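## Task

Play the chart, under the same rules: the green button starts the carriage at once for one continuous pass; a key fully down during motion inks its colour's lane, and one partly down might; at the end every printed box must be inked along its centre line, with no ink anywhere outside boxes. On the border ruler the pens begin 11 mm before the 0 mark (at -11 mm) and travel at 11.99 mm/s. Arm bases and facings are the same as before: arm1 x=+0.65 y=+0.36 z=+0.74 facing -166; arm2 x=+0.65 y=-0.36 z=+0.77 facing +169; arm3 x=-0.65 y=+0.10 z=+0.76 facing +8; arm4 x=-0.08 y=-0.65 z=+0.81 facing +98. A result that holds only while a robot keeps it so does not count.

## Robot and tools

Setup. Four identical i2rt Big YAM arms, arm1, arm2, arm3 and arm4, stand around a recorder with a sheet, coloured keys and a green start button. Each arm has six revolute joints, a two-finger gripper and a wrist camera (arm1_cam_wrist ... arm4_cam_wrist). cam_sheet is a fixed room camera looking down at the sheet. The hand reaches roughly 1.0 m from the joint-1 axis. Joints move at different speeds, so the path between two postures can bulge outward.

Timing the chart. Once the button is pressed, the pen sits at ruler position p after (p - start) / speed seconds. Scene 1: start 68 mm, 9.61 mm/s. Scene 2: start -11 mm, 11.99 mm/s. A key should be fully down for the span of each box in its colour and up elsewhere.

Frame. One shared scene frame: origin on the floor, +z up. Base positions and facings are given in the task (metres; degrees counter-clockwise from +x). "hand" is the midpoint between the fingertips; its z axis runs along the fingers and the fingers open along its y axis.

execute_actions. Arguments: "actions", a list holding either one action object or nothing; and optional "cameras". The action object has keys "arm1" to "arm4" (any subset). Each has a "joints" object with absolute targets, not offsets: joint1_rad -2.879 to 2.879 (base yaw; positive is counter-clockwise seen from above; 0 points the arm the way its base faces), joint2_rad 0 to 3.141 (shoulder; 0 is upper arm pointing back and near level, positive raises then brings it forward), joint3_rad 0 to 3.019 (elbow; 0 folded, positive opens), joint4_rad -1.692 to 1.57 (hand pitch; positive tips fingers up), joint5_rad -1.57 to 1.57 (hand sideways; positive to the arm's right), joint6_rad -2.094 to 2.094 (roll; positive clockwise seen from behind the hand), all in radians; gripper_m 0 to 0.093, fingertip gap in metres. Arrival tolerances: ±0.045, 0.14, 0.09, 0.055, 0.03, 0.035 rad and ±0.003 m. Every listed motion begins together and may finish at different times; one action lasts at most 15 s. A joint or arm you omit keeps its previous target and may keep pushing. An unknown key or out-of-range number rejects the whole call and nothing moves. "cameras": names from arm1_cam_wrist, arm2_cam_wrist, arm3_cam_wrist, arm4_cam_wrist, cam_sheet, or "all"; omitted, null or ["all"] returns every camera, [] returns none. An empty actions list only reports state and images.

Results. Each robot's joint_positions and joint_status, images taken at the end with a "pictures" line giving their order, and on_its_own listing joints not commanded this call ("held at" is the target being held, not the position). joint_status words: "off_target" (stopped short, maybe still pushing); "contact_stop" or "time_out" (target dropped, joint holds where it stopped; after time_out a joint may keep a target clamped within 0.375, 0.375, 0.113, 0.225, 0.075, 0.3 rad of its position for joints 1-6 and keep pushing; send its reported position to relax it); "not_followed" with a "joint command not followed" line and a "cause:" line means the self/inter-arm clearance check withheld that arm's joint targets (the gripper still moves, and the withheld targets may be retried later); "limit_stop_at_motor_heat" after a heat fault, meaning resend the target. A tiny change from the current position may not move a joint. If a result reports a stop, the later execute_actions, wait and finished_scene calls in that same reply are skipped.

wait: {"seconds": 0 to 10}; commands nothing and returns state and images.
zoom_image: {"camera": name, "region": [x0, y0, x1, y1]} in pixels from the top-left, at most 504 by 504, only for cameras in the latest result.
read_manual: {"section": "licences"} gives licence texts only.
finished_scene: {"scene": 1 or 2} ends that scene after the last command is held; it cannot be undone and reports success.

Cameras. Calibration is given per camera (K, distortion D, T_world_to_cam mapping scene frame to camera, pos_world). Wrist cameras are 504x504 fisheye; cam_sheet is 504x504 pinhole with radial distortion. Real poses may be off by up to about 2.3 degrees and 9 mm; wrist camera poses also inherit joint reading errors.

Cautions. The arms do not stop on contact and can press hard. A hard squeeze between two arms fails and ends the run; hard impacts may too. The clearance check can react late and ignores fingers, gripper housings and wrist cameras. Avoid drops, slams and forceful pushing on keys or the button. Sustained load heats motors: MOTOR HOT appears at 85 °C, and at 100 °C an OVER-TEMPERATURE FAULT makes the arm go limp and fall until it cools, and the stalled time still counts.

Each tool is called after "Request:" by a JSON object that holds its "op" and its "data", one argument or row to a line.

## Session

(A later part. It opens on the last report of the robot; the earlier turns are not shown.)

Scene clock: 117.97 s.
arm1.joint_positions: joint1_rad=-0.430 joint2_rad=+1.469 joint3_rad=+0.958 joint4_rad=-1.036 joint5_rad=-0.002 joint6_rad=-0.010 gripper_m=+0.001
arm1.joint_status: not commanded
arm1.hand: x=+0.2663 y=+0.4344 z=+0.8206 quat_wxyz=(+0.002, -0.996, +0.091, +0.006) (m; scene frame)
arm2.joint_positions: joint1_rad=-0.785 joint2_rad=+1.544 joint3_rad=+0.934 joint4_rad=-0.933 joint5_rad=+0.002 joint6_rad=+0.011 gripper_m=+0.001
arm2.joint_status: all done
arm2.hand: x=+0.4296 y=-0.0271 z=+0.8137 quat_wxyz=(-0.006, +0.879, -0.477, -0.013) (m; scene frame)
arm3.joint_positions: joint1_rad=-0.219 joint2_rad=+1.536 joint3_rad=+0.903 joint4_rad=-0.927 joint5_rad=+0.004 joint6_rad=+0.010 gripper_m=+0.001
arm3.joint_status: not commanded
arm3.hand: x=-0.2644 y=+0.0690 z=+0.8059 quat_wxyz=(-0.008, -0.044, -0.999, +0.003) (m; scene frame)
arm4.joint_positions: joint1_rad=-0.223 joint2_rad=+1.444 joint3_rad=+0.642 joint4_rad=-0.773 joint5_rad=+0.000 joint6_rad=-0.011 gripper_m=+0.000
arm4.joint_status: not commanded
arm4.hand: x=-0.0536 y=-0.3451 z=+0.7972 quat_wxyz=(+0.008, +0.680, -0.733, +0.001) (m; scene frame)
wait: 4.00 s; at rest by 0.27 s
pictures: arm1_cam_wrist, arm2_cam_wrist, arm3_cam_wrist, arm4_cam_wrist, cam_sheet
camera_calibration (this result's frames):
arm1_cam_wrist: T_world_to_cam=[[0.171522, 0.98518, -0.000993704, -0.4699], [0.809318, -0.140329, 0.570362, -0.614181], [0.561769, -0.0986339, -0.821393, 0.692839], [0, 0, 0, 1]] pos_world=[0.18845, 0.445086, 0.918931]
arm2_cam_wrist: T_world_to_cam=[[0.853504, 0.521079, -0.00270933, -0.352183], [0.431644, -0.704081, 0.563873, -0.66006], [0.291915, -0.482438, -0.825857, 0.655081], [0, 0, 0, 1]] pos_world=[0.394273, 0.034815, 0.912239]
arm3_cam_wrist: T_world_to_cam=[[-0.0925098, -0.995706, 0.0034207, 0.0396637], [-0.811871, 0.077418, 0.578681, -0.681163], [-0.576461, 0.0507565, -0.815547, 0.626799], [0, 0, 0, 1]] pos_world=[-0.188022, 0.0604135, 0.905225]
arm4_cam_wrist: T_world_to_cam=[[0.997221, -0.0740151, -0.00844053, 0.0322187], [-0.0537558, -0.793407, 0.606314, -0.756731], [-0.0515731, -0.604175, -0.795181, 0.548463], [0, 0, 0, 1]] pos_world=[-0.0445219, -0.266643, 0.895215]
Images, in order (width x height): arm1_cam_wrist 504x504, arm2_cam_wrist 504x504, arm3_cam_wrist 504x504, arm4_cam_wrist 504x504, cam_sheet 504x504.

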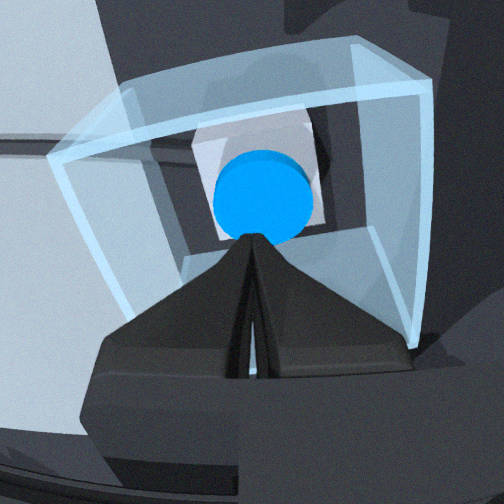

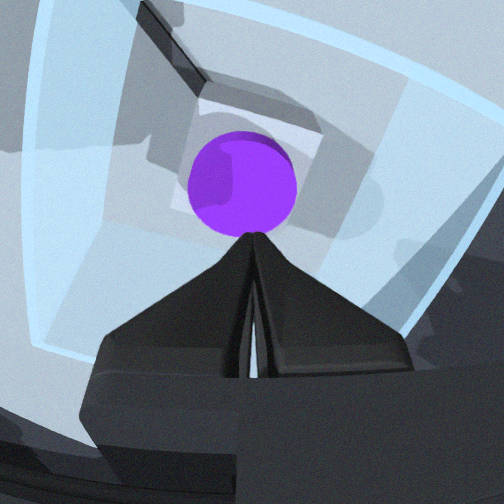

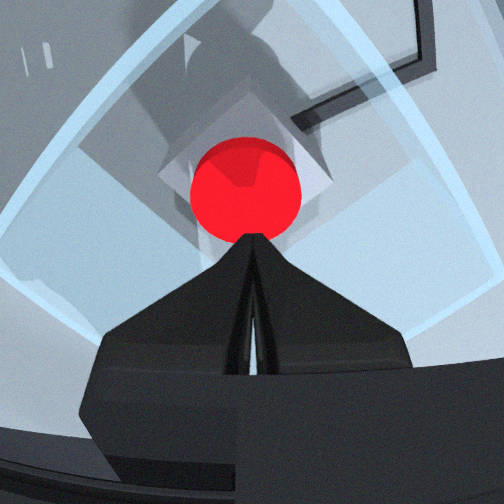

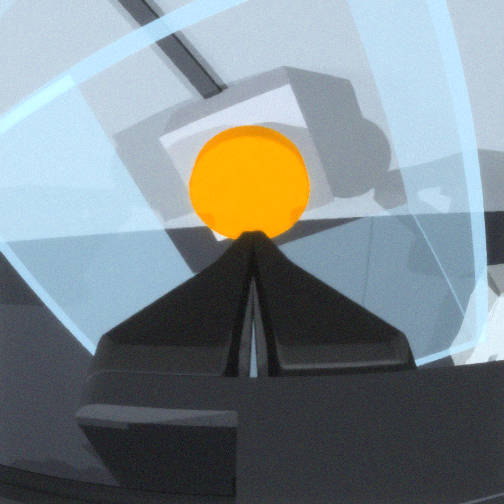

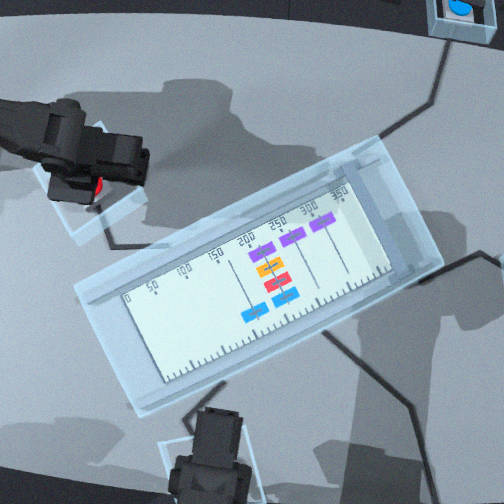

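Request:
{"op": "finished_scene", "data": {
  "scene": 2
}}

The scene is finished: the task was done.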